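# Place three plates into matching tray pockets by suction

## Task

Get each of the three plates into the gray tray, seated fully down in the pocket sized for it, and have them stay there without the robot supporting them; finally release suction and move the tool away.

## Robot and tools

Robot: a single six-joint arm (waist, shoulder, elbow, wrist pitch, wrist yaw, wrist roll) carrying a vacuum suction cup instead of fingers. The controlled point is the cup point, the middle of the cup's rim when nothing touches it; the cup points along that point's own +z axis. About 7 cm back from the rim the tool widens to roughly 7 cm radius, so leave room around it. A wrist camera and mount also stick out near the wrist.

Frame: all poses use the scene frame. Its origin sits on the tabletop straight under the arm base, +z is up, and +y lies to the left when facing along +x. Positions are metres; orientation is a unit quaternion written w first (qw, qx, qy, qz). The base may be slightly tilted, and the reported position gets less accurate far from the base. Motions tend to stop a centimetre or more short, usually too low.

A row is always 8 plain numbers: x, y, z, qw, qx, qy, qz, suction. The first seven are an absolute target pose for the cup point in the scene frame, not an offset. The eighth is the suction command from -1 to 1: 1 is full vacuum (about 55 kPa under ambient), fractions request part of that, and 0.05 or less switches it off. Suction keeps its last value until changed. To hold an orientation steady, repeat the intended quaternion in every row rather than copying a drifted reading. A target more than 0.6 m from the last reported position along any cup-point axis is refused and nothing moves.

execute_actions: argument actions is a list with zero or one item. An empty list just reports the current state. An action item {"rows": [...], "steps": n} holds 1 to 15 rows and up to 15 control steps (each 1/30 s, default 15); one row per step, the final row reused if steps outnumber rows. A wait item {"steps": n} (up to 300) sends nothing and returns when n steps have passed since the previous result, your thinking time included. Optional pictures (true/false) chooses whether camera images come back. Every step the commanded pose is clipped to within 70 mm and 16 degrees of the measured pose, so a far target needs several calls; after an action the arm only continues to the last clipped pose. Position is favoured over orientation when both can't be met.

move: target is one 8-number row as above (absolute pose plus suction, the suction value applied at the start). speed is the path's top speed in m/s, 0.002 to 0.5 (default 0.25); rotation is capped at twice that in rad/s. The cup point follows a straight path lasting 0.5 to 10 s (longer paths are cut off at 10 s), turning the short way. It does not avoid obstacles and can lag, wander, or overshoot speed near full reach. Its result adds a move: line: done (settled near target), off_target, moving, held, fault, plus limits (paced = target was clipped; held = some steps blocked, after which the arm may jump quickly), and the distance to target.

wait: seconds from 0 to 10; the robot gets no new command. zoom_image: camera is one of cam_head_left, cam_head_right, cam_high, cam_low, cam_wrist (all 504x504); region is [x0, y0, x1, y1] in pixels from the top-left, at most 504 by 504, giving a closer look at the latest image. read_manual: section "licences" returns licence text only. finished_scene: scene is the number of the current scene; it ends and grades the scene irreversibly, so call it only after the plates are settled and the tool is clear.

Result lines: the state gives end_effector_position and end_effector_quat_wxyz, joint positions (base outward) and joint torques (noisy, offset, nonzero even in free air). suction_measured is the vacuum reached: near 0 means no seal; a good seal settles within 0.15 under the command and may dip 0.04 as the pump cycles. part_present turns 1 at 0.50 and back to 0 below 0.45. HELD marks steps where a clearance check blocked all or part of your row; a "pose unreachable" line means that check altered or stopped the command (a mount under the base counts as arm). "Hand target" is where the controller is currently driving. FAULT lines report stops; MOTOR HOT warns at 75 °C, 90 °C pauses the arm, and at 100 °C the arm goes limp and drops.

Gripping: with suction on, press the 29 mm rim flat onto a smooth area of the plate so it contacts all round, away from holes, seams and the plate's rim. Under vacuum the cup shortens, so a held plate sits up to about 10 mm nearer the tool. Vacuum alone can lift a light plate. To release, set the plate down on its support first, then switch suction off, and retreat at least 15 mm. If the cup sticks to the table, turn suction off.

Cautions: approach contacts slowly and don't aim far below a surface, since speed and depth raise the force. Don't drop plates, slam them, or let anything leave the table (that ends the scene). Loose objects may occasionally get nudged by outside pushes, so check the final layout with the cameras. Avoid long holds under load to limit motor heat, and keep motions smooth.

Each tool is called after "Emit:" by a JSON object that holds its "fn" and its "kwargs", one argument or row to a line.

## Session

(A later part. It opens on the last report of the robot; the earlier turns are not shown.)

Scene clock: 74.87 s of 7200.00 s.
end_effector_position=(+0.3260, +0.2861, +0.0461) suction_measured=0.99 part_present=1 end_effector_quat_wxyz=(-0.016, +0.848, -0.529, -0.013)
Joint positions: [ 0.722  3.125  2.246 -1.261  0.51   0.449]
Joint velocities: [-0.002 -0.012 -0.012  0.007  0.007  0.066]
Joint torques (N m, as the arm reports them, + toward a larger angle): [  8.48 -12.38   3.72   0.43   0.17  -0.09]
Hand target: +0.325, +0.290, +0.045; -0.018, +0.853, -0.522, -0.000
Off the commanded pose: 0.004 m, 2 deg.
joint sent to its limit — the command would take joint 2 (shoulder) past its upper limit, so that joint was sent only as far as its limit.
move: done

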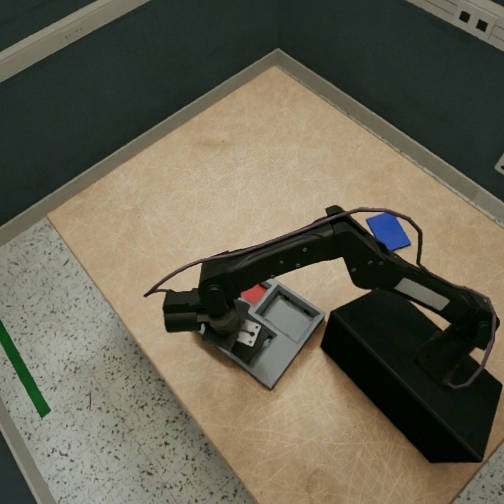

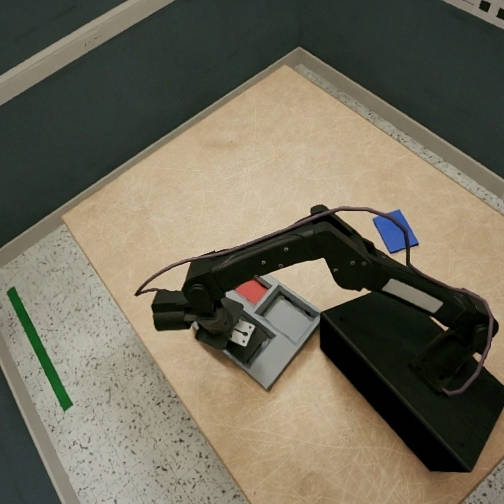

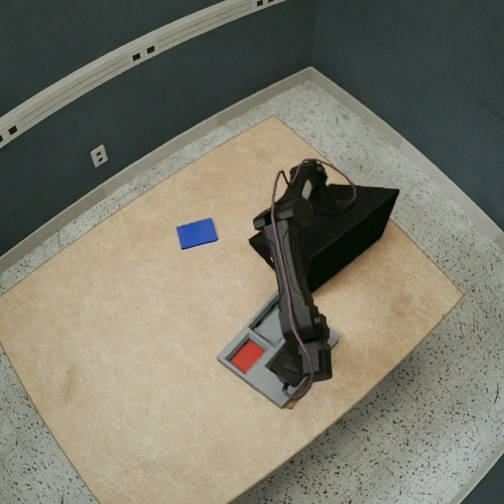

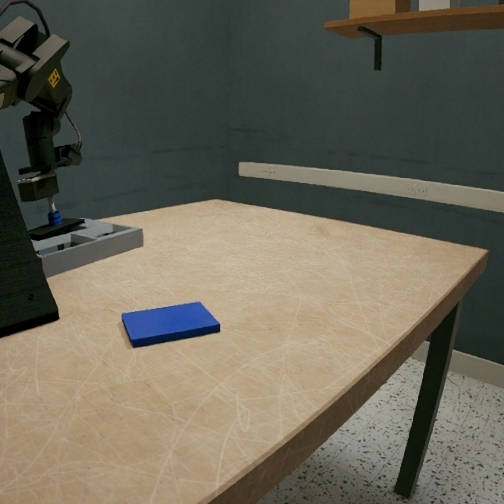

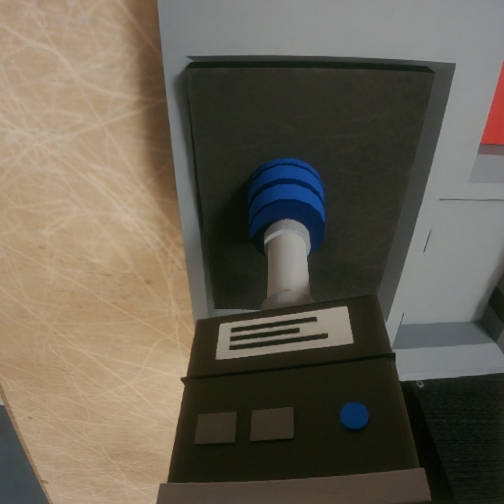

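Emit:
{"fn": "move", "kwargs": {
  "target": [0.326,0.284,0.03,-0.015,0.853,-0.522,0.008,1],
  "speed": 0.03
}}

Scene clock: 78.07 s of 7200.00 s.
end_effector_position=(+0.3220, +0.2796, +0.0294) suction_measured=0.98 part_present=1 end_effector_quat_wxyz=(-0.004, +0.850, -0.526, -0.009)
Joint positions: [ 0.705  3.125  2.187 -1.22   0.529  0.44 ]
Joint velocities: [ 0.022  0.002  0.002  0.066  0.022 -0.066]
Joint torques (N m, as the arm reports them, + toward a larger angle): [  8.67 -13.05   3.24   0.57   0.28  -0.1 ]
Hand target: +0.326, +0.284, +0.030; -0.014, +0.853, -0.522, +0.008
Off the commanded pose: 0.006 m, 2 deg.
move: done

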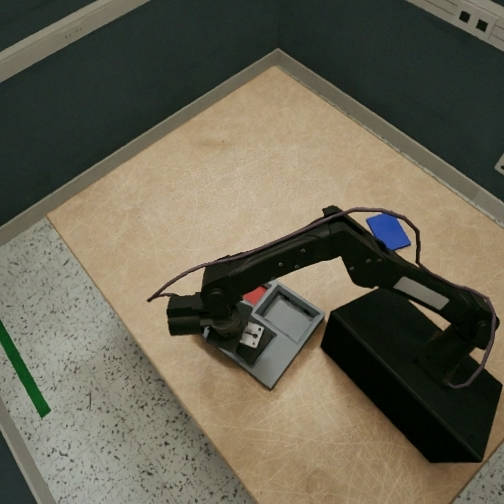

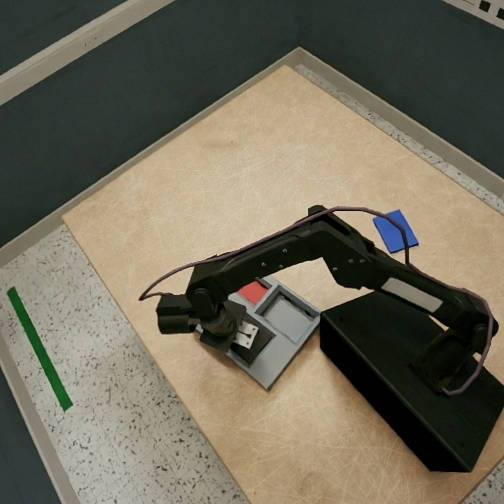

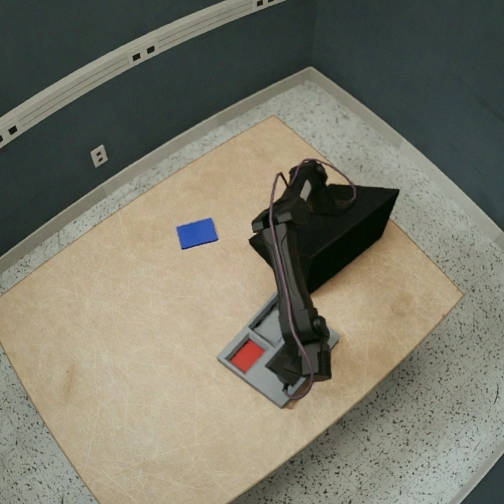

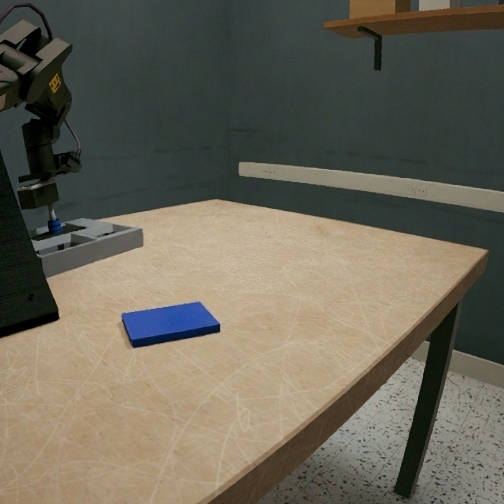

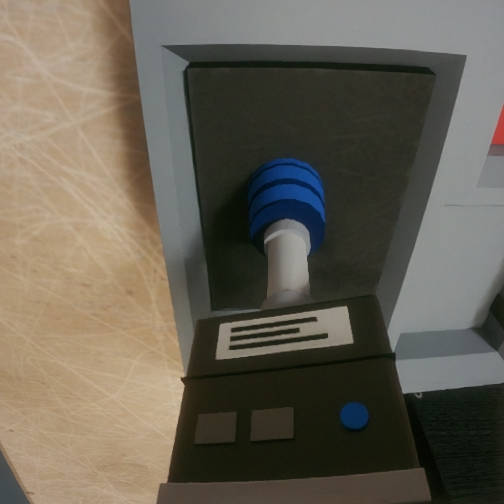

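Emit:
{"fn": "move", "kwargs": {
  "target": [0.329,0.284,0.004,-0.015,0.853,-0.522,0.008,1],
  "speed": 0.03
}}

Scene clock: 80.53 s of 7200.00 s.
end_effector_position=(+0.3227, +0.2801, +0.0110) suction_measured=0.98 part_present=1 end_effector_quat_wxyz=(-0.008, +0.854, -0.521, -0.007)
Joint positions: [ 0.684  3.125  2.123 -1.137  0.544  0.402]
Joint velocities: [ 0.017  0.007 -0.002 -0.066  0.022 -0.007]
Joint torques (N m, as the arm reports them, + toward a larger angle): [  6.94 -12.46   3.18   0.75   0.33  -0.07]
Hand target: +0.329, +0.284, +0.004; -0.016, +0.853, -0.522, +0.008
Off the commanded pose: 0.010 m, 2 deg.
joint sent to its limit — the command would take joint 2 (shoulder) past its upper limit, so that joint was sent only as far as its limit.
move: done

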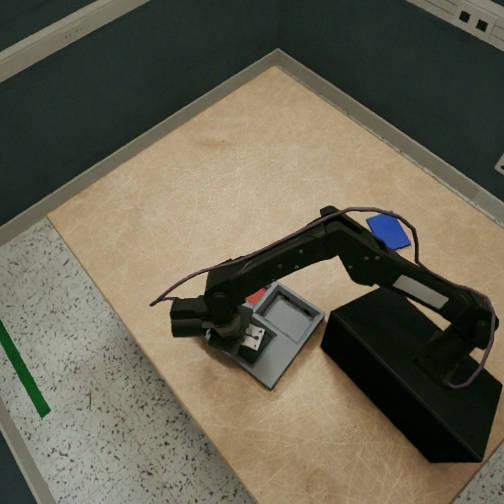

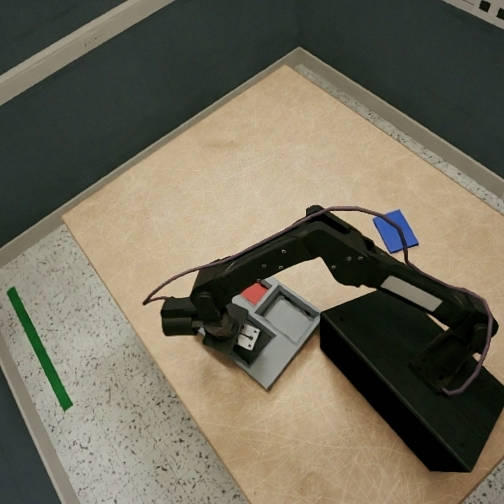

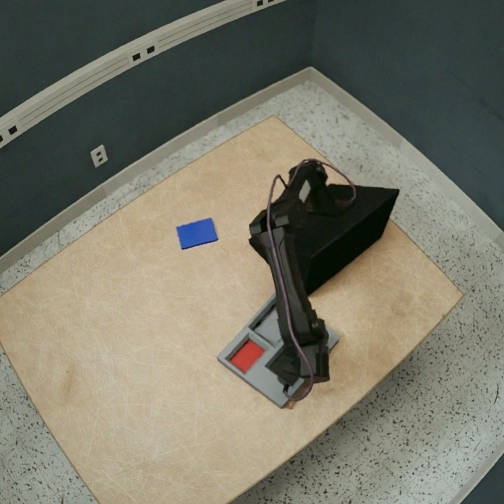

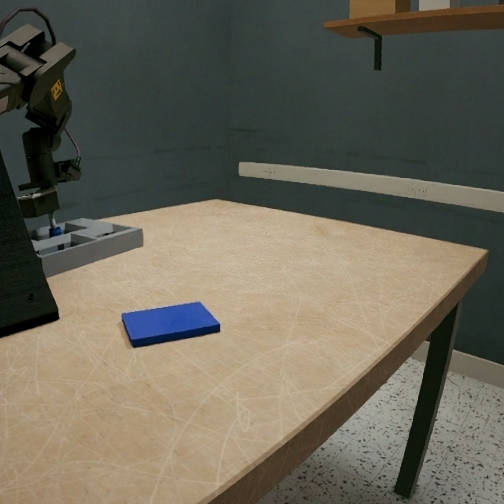

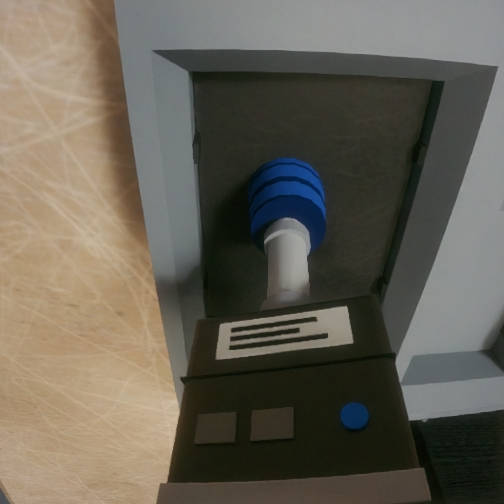

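Emit:
{"fn": "execute_actions", "kwargs": {
  "actions": [
    {"rows":[[0.326,0.282,0.006,-0.015,0.853,-0.522,0.008,0]],"steps":8}
  ],
  "pictures": false
}}

Emit:
{"fn": "move", "kwargs": {
  "target": [0.325,0.27,0.09,0,0.853,-0.522,0,0],
  "speed": 0.15
}}

Emit:
{"fn": "move", "kwargs": {
  "target": [0.33,-0.2,0.065,0,0.656,-0.755,0,0],
  "speed": 0.3
}}

Scene clock: 83.77 s of 7200.00 s.
end_effector_position=(+0.3237, +0.2786, +0.0092) suction_measured=0.00 part_present=0 end_effector_quat_wxyz=(-0.007, +0.854, -0.520, -0.001)
Joint positions: [ 0.684  3.125  2.114 -1.129  0.556  0.399]
Joint velocities: [-0.017  0.007 -0.007  0.022  0.051 -0.007]
Joint torques (N m, as the arm reports them, + toward a larger angle): [  7.21 -13.05   2.36   0.74   0.17  -0.06]
Hand target: +0.326, +0.282, +0.006; -0.014, +0.853, -0.522, +0.008
Off the commanded pose: 0.005 m, 1 deg.
Steps of this call (steps 1 to 89: nothing new was sent; steps 90 to 97: all 8 steps of this action). Readings (end_effector_position | what the end effector reports):
90: (+0.3225, +0.2799, +0.0106) | suction_measured=0.15 part_present=0
91: (+0.3232, +0.2793, +0.0102) | suction_measured=0.00 part_present=0
93: (+0.3234, +0.2786, +0.0096) | suction_measured=0.00 part_present=0
97: the state above

Scene clock: 85.30 s of 7200.00 s.
end_effector_position=(+0.3200, +0.2642, +0.0728) suction_measured=0.00 part_present=0 end_effector_quat_wxyz=(+0.017, +0.855, -0.519, -0.005)
Joint positions: [ 0.745  3.125  2.345 -1.444  0.517  0.483]
Joint velocities: [-0.002 -0.017  0.007 -0.022  0.007  0.081]
Joint torques (N m, as the arm reports them, + toward a larger angle): [  8.97 -14.64   5.97   0.15   0.02   0.05]
Hand target: +0.324, +0.269, +0.090; -0.001, +0.853, -0.522, -0.000
Off the commanded pose: 0.019 m, 2 deg.
move: off_target

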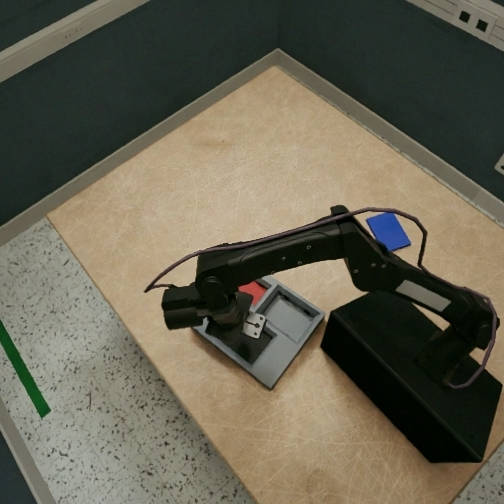

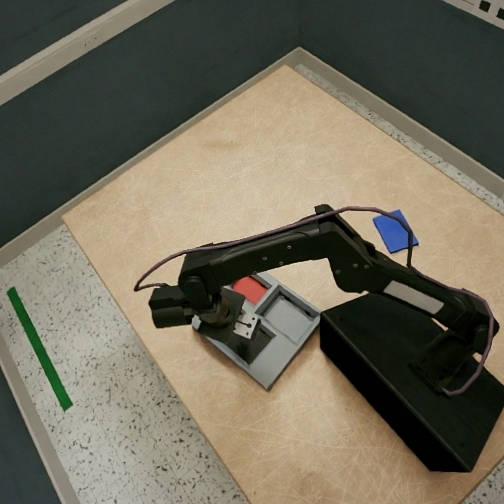

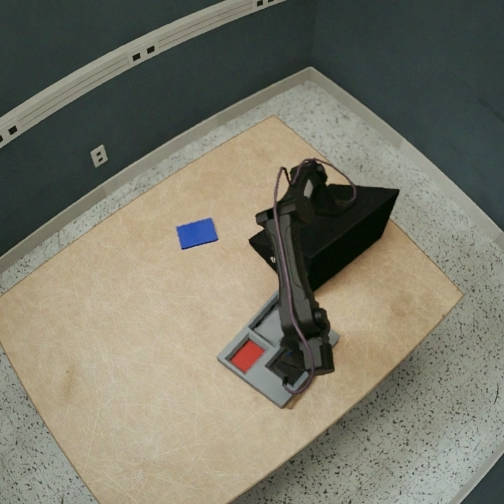

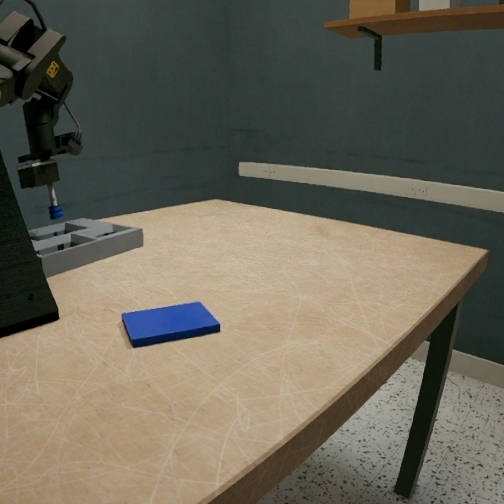

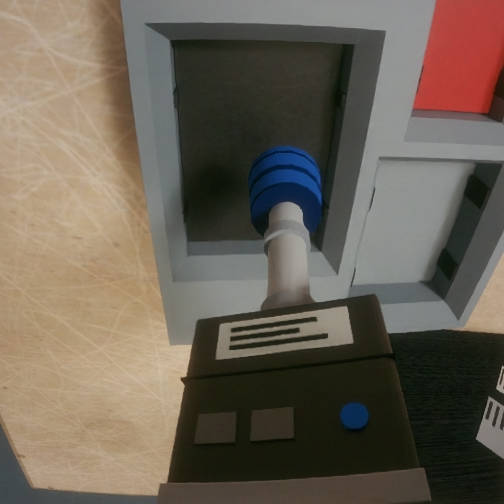

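Scene clock: 87.50 s of 7200.00 s.
end_effector_position=(+0.3127, -0.1997, +0.0521) suction_measured=0.00 part_present=0 end_effector_quat_wxyz=(-0.018, -0.658, +0.753, +0.012)
Joint positions: [-0.11   1.79   1.342 -1.11   0.793  0.066]
Joint velocities: [ 0.002 -0.007 -0.017  0.037 -0.081 -0.007]
Joint torques (N m, as the arm reports them, + toward a larger angle): [ 7.78 -8.08  4.21  0.19  0.1  -0.1 ]
Hand target: +0.321, -0.203, +0.063; -0.004, -0.655, +0.755, -0.002
Off the commanded pose: 0.022 m, 2 deg.
move: off_target

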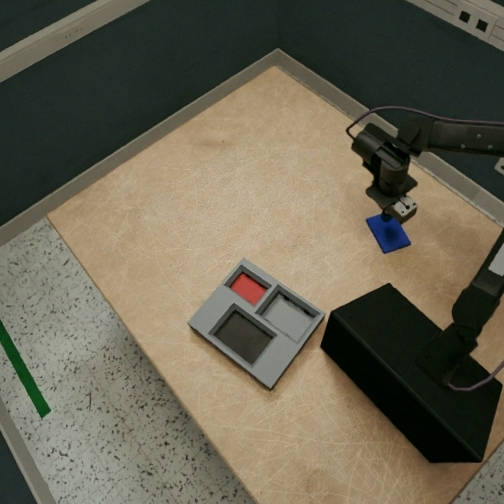

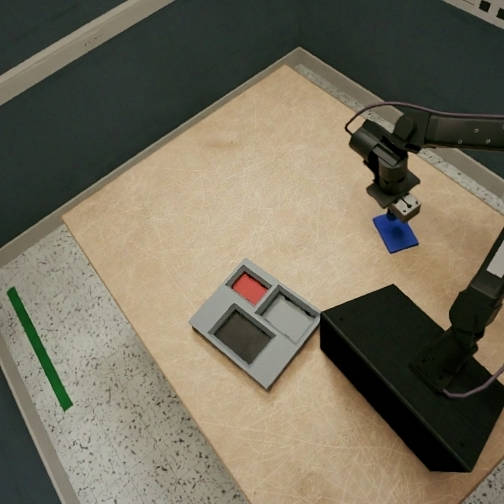

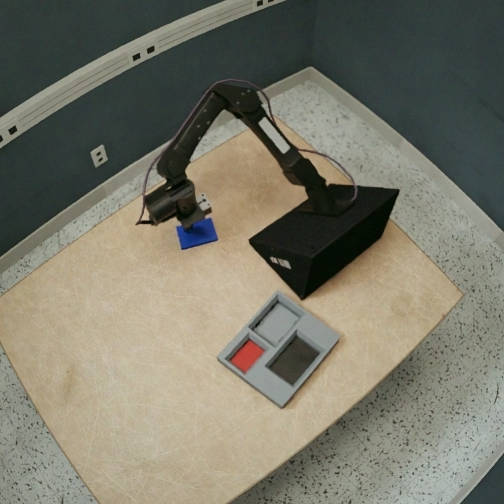

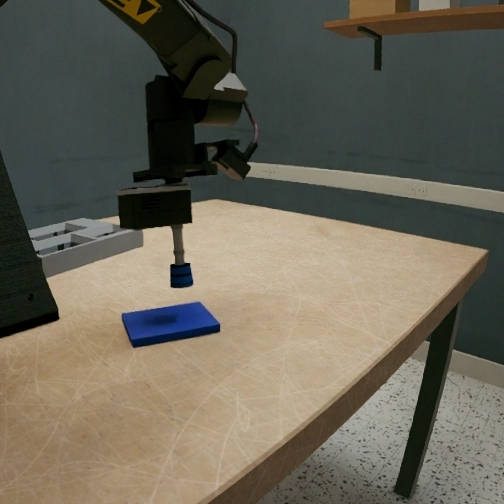

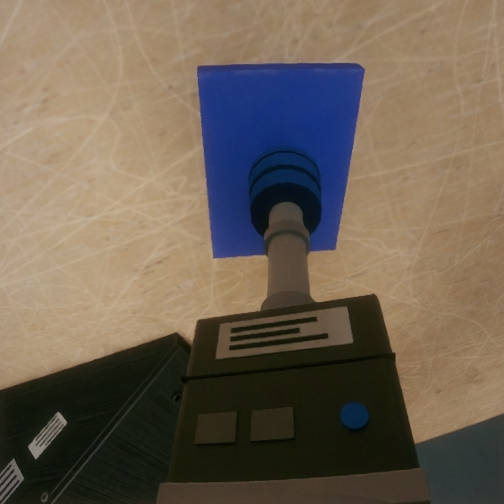

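Emit:
{"fn": "move", "kwargs": {
  "target": [0.305,-0.198,0.005,0,0.669,-0.743,0,1],
  "speed": 0.05
}}

Scene clock: 90.50 s of 7200.00 s.
end_effector_position=(+0.2991, -0.1977, +0.0026) suction_measured=0.80 part_present=1 end_effector_quat_wxyz=(+0.016, +0.677, -0.736, -0.009)
Joint positions: [-0.219  1.761  1.152 -0.83   0.787 -0.147]
Joint velocities: [-0.002 -0.007  0.002 -0.022 -0.007 -0.037]
Joint torques (N m, as the arm reports them, + toward a larger angle): [ 5.53 -8.7   1.69  0.54 -0.06 -0.13]
Hand target: +0.305, -0.198, +0.005; +0.001, +0.669, -0.743, -0.000
Off the commanded pose: 0.006 m, 2 deg.
move: done

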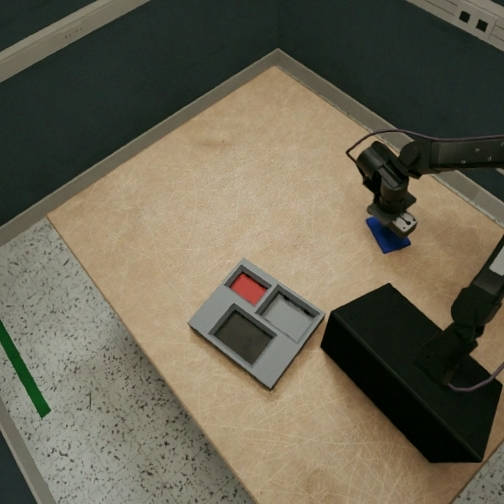

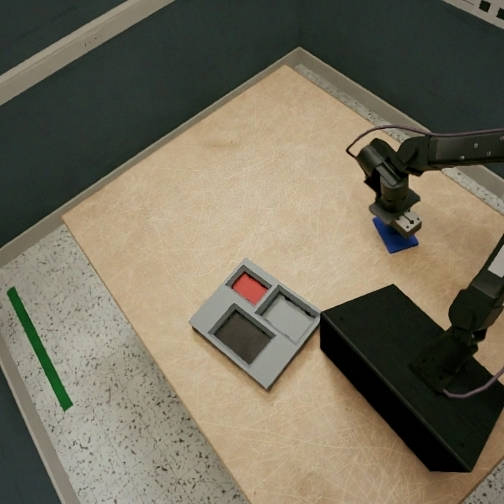

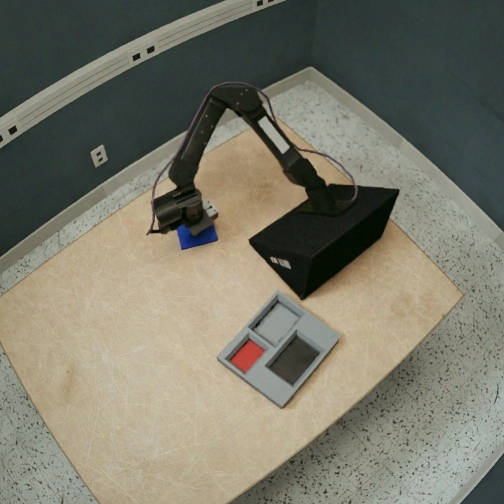

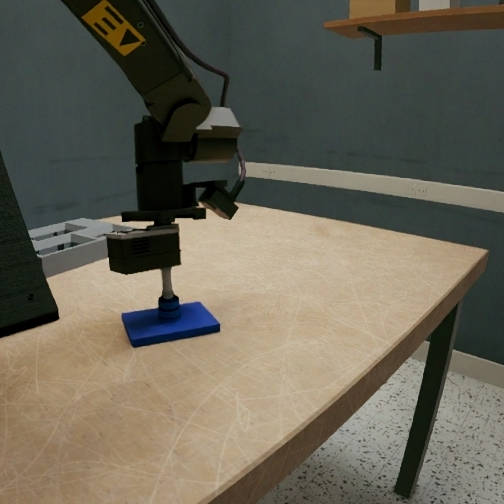

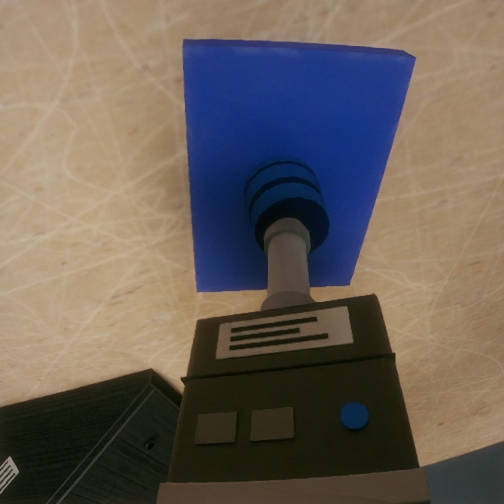

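Emit:
{"fn": "move", "kwargs": {
  "target": [0.34,-0.13,0.095,0,0.72,-0.694,0,1],
  "speed": 0.2
}}

Emit:
{"fn": "move", "kwargs": {
  "target": [0.30,0.138,0.068,0,0.859,-0.512,0.005,1]
}}

Scene clock: 99.10 s of 7200.00 s.
end_effector_position=(+0.3356, -0.1336, +0.0882) suction_measured=0.99 part_present=1 end_effector_quat_wxyz=(+0.004, +0.718, -0.696, -0.004)
Joint positions: [ 0.104  1.918  1.422 -1.229  0.774  0.168]
Joint velocities: [-0.007 -0.012 -0.002 -0.051 -0.051 -0.051]
Joint torques (N m, as the arm reports them, + toward a larger angle): [ 8.3  -5.18  5.29  0.16  0.04 -0.05]
Hand target: +0.342, -0.130, +0.095; -0.002, +0.720, -0.694, +0.000
Off the commanded pose: 0.009 m, 1 deg.
move: done

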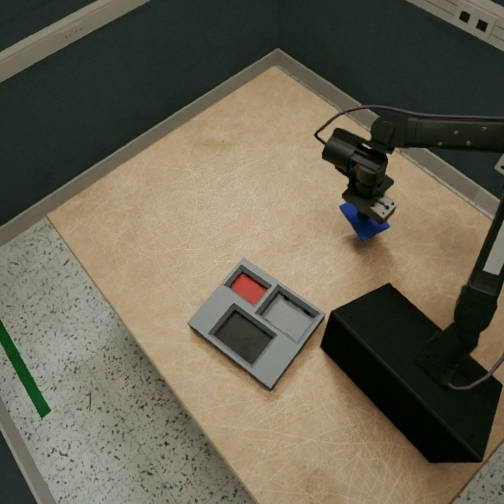

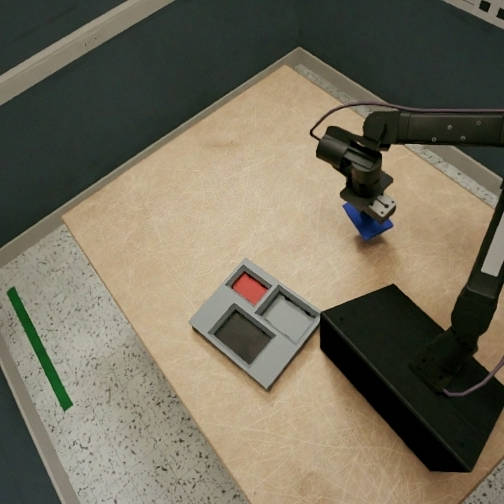

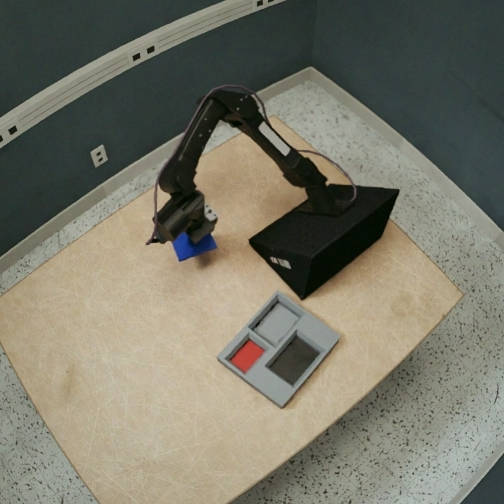

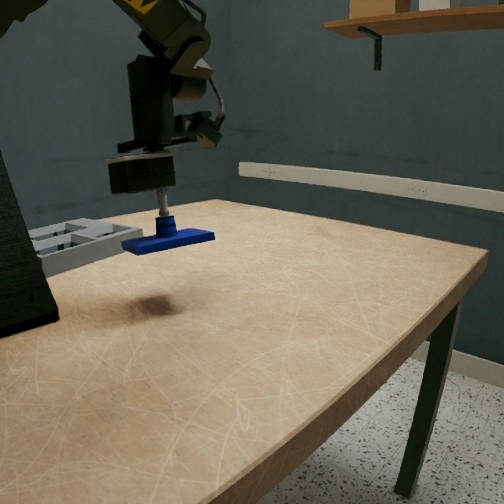

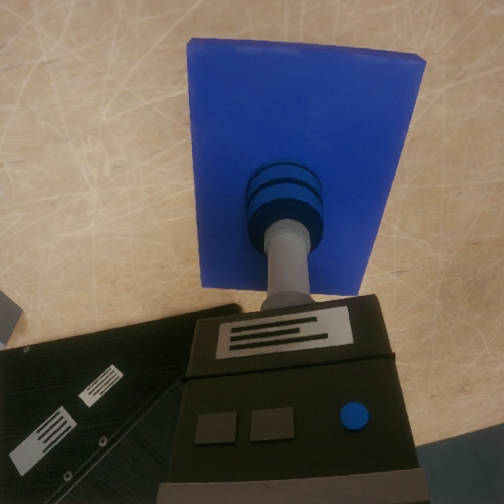

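Scene clock: 100.73 s of 7200.00 s.
end_effector_position=(+0.2980, +0.1349, +0.0600) suction_measured=0.99 part_present=1 end_effector_quat_wxyz=(+0.010, +0.862, -0.507, -0.002)
Joint positions: [ 0.595  2.55   1.486 -1.067  0.607  0.303]
Joint velocities: [-0.007 -0.002 -0.017  0.007 -0.051 -0.022]
Joint torques (N m, as the arm reports them, + toward a larger angle): [ 8.13 -9.72  5.89  0.22  0.02  0.09]
Hand target: +0.305, +0.141, +0.069; -0.003, +0.859, -0.512, +0.005
Off the commanded pose: 0.009 m, 2 deg.
move: done

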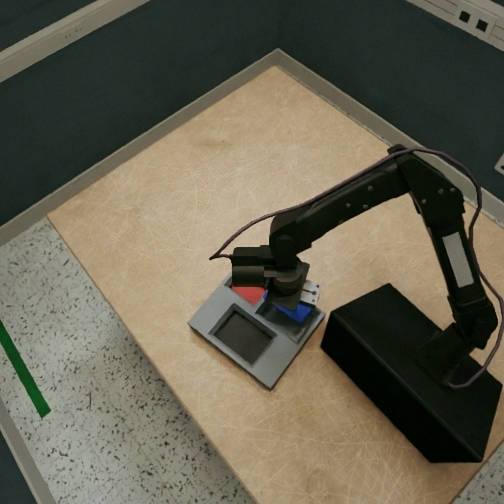

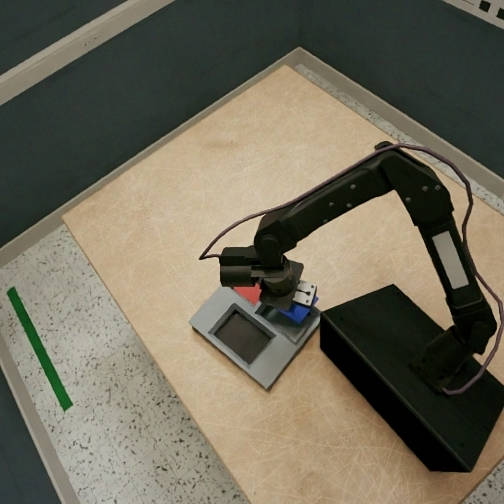

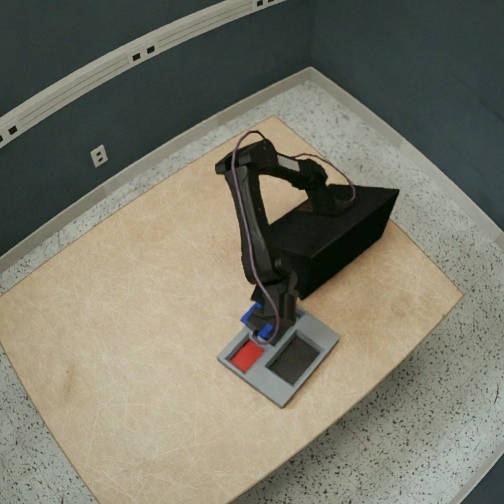

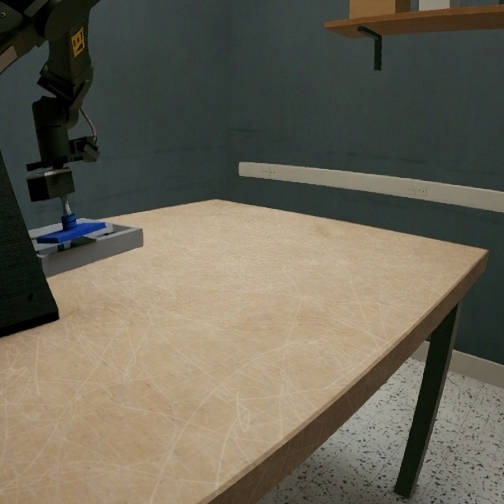

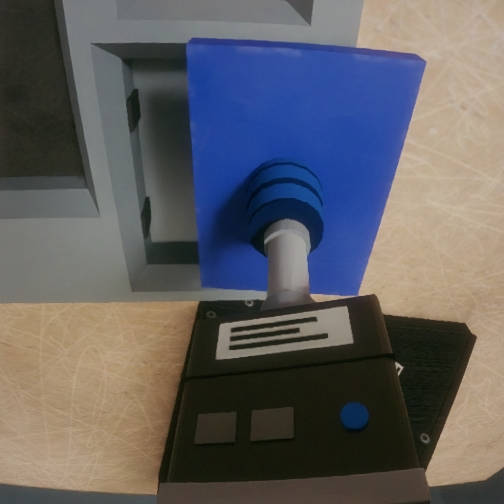

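Emit:
{"fn": "move", "kwargs": {
  "target": [0.279,0.168,0.06,-0.008,0.866,-0.5,0.005,1],
  "speed": 0.08
}}

Scene clock: 103.07 s of 7200.00 s.
end_effector_position=(+0.2806, +0.1623, +0.0579) suction_measured=0.98 part_present=1 end_effector_quat_wxyz=(-0.002, +0.865, -0.502, -0.001)
Joint positions: [ 0.661  2.584  1.459 -1.014  0.569  0.341]
Joint velocities: [ 0.002 -0.007 -0.027  0.007 -0.022  0.007]
Joint torques (N m, as the arm reports them, + toward a larger angle): [ 7.62 -9.14  3.69  0.37  0.03 -0.01]
Hand target: +0.279, +0.169, +0.060; -0.008, +0.866, -0.500, +0.005
Off the commanded pose: 0.006 m, 1 deg.
move: done

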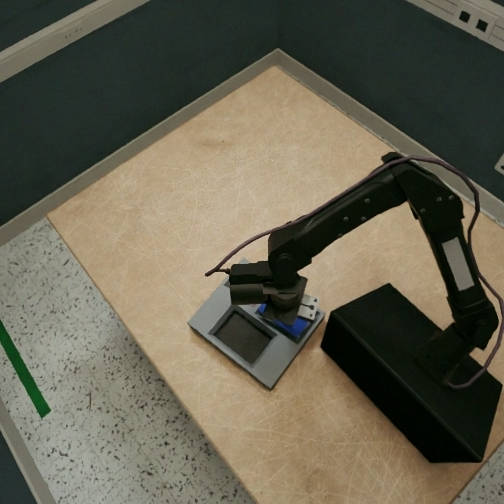

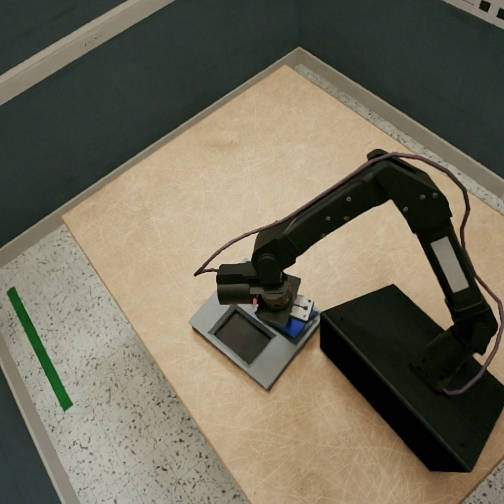

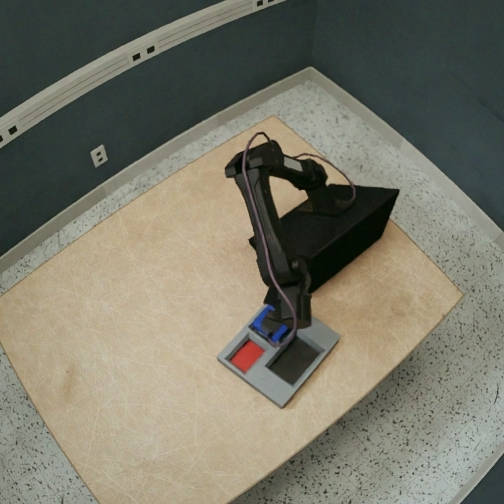

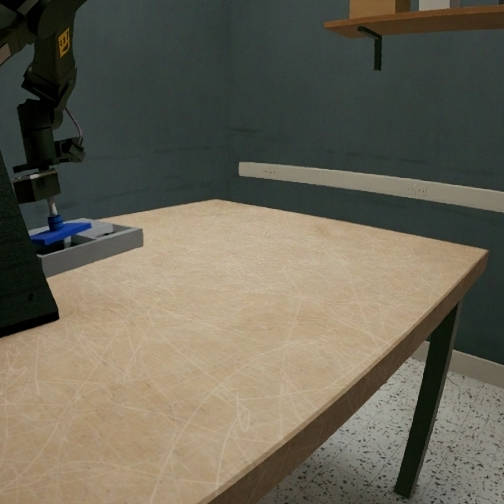

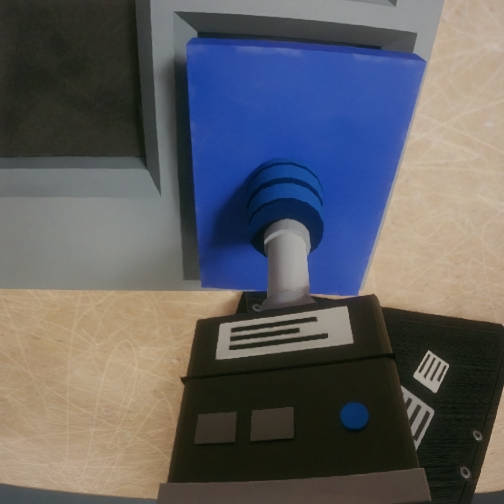

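Emit:
{"fn": "move", "kwargs": {
  "target": [0.286,0.17,0.043,-0.008,0.866,-0.5,0.005,1],
  "speed": 0.04
}}

Scene clock: 105.10 s of 7200.00 s.
end_effector_position=(+0.2854, +0.1694, +0.0436) suction_measured=0.99 part_present=1 end_effector_quat_wxyz=(-0.007, +0.863, -0.505, -0.006)
Joint positions: [ 0.636  2.615  1.459 -0.959  0.57   0.318]
Joint velocities: [ 0.012  0.002 -0.007 -0.066 -0.007  0.007]
Joint torques (N m, as the arm reports them, + toward a larger angle): [ 7.29 -9.1   2.79  0.47  0.19 -0.09]
Hand target: +0.286, +0.170, +0.043; -0.008, +0.866, -0.500, +0.005
Off the commanded pose: 0.001 m, 1 deg.
move: done

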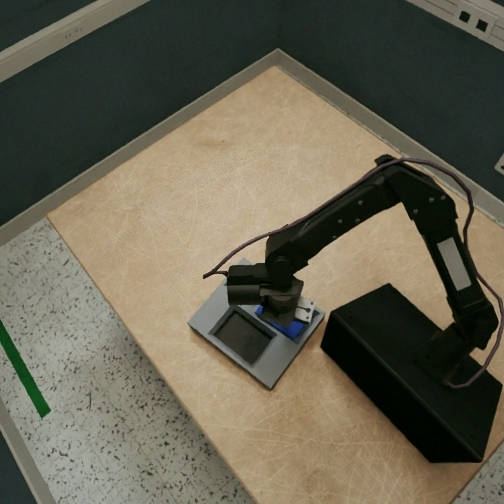

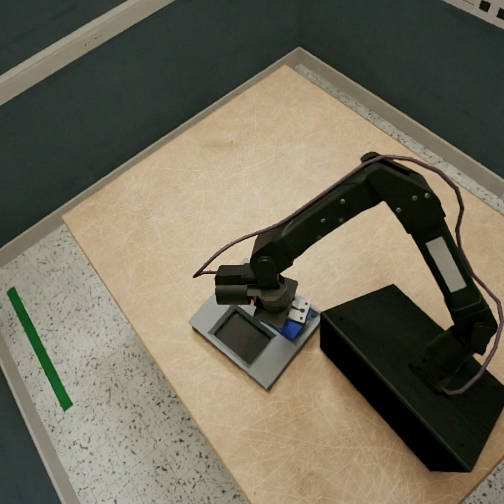

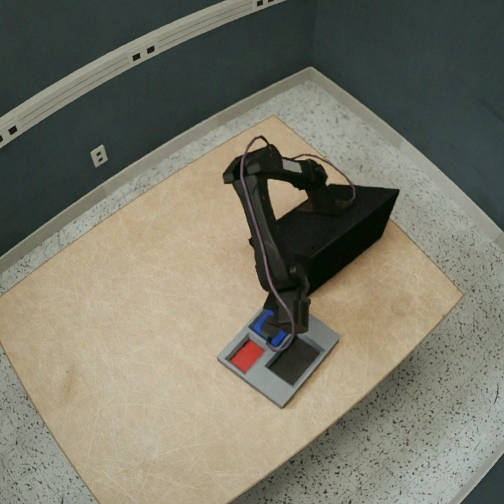

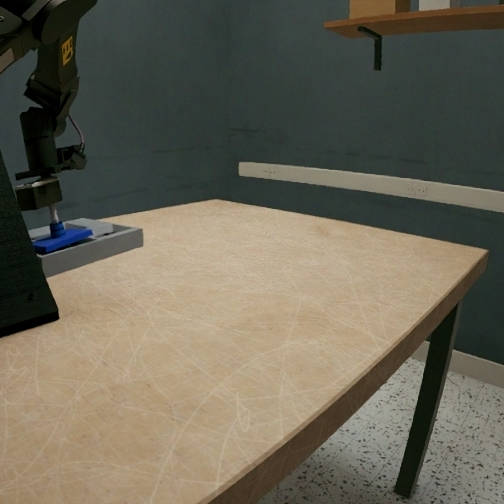

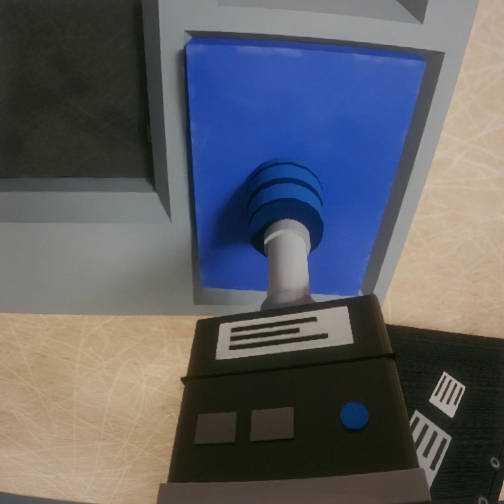

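Emit:
{"fn": "move", "kwargs": {
  "target": [0.286,0.166,0.03,-0.005,0.864,-0.503,0.008,1],
  "speed": 0.03
}}

Scene clock: 106.90 s of 7200.00 s.
end_effector_position=(+0.2828, +0.1637, +0.0320) suction_measured=0.98 part_present=1 end_effector_quat_wxyz=(-0.002, +0.862, -0.506, -0.006)
Joint positions: [ 0.615  2.615  1.421 -0.922  0.584  0.305]
Joint velocities: [ 0.007 -0.012 -0.007 -0.051 -0.037 -0.095]
Joint torques (N m, as the arm reports them, + toward a larger angle): [ 7.35 -8.44  3.17  0.55  0.26 -0.08]
Hand target: +0.286, +0.166, +0.030; -0.004, +0.864, -0.503, +0.008
Off the commanded pose: 0.004 m, 2 deg.
move: done

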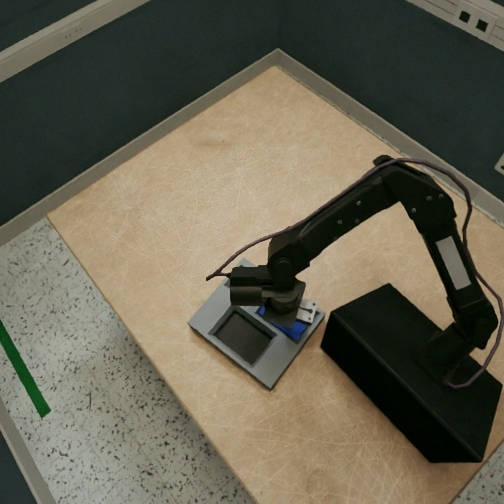

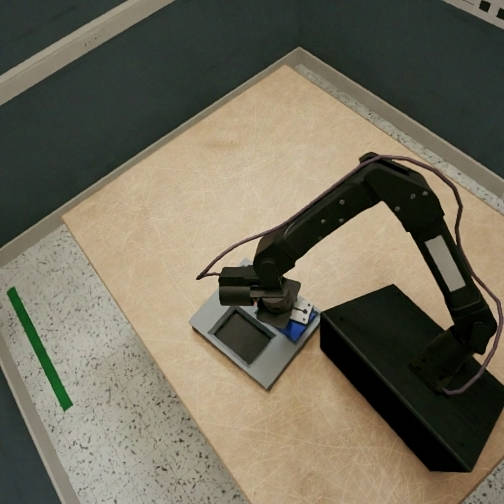

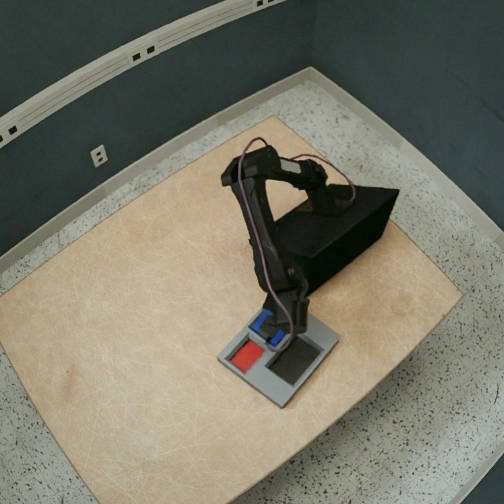

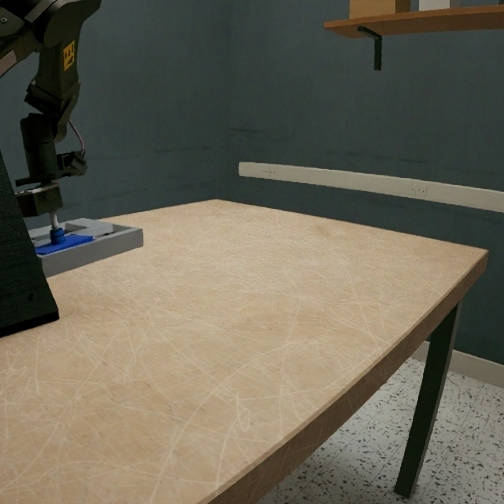

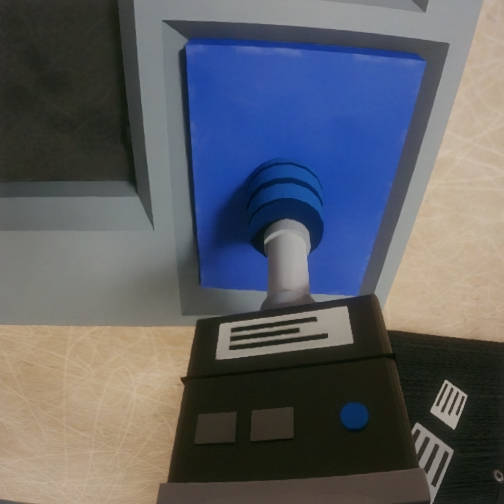

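Emit:
{"fn": "move", "kwargs": {
  "target": [0.285,0.165,0.003,-0.005,0.864,-0.503,0.008,1],
  "speed": 0.03
}}

Scene clock: 109.17 s of 7200.00 s.
end_effector_position=(+0.2814, +0.1638, +0.0195) suction_measured=0.98 part_present=1 end_effector_quat_wxyz=(-0.007, +0.863, -0.505, -0.008)
Joint positions: [ 0.594  2.615  1.376 -0.854  0.588  0.275]
Joint velocities: [-0.012  0.002  0.002 -0.037  0.051 -0.095]
Joint torques (N m, as the arm reports them, + toward a larger angle): [ 5.33 -6.    2.28  0.91  0.43 -0.2 ]
Hand target: +0.284, +0.165, +0.004; -0.003, +0.864, -0.503, +0.007
Off the commanded pose: 0.017 m, 2 deg.
move: off_target

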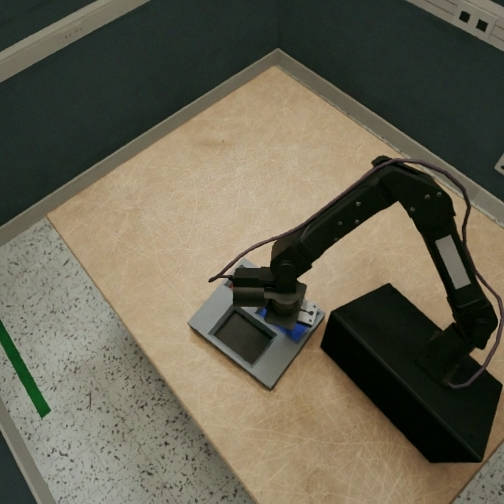

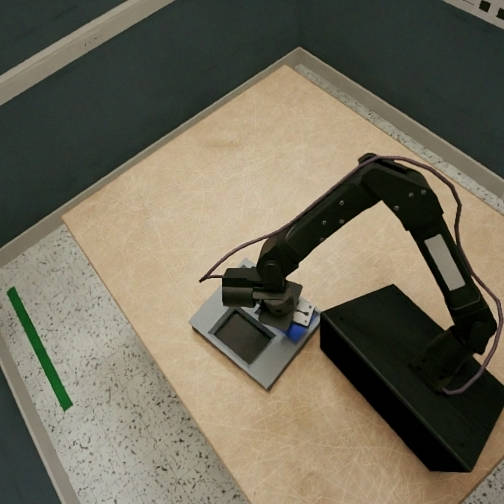

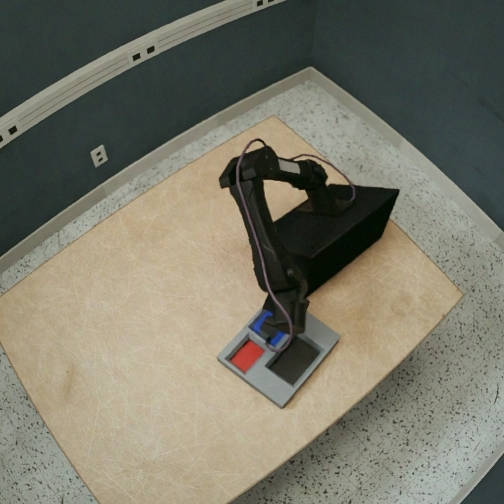

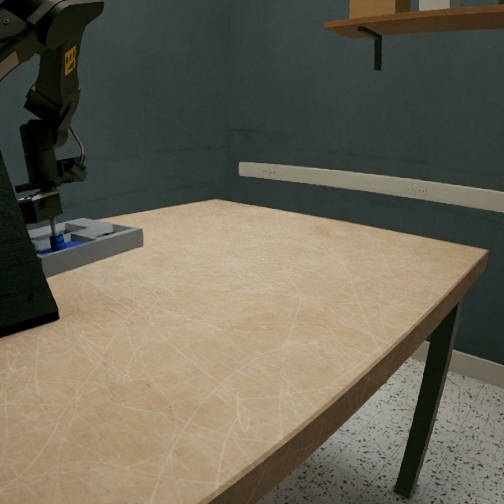

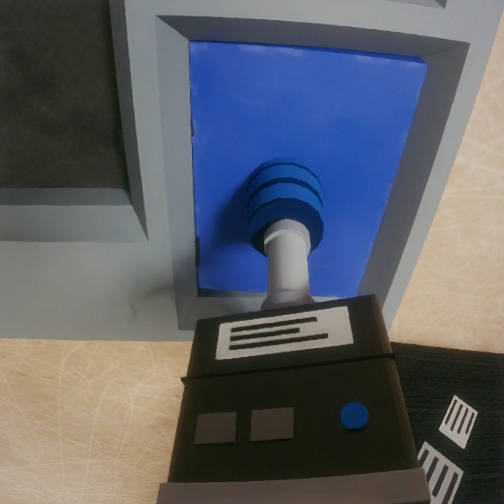

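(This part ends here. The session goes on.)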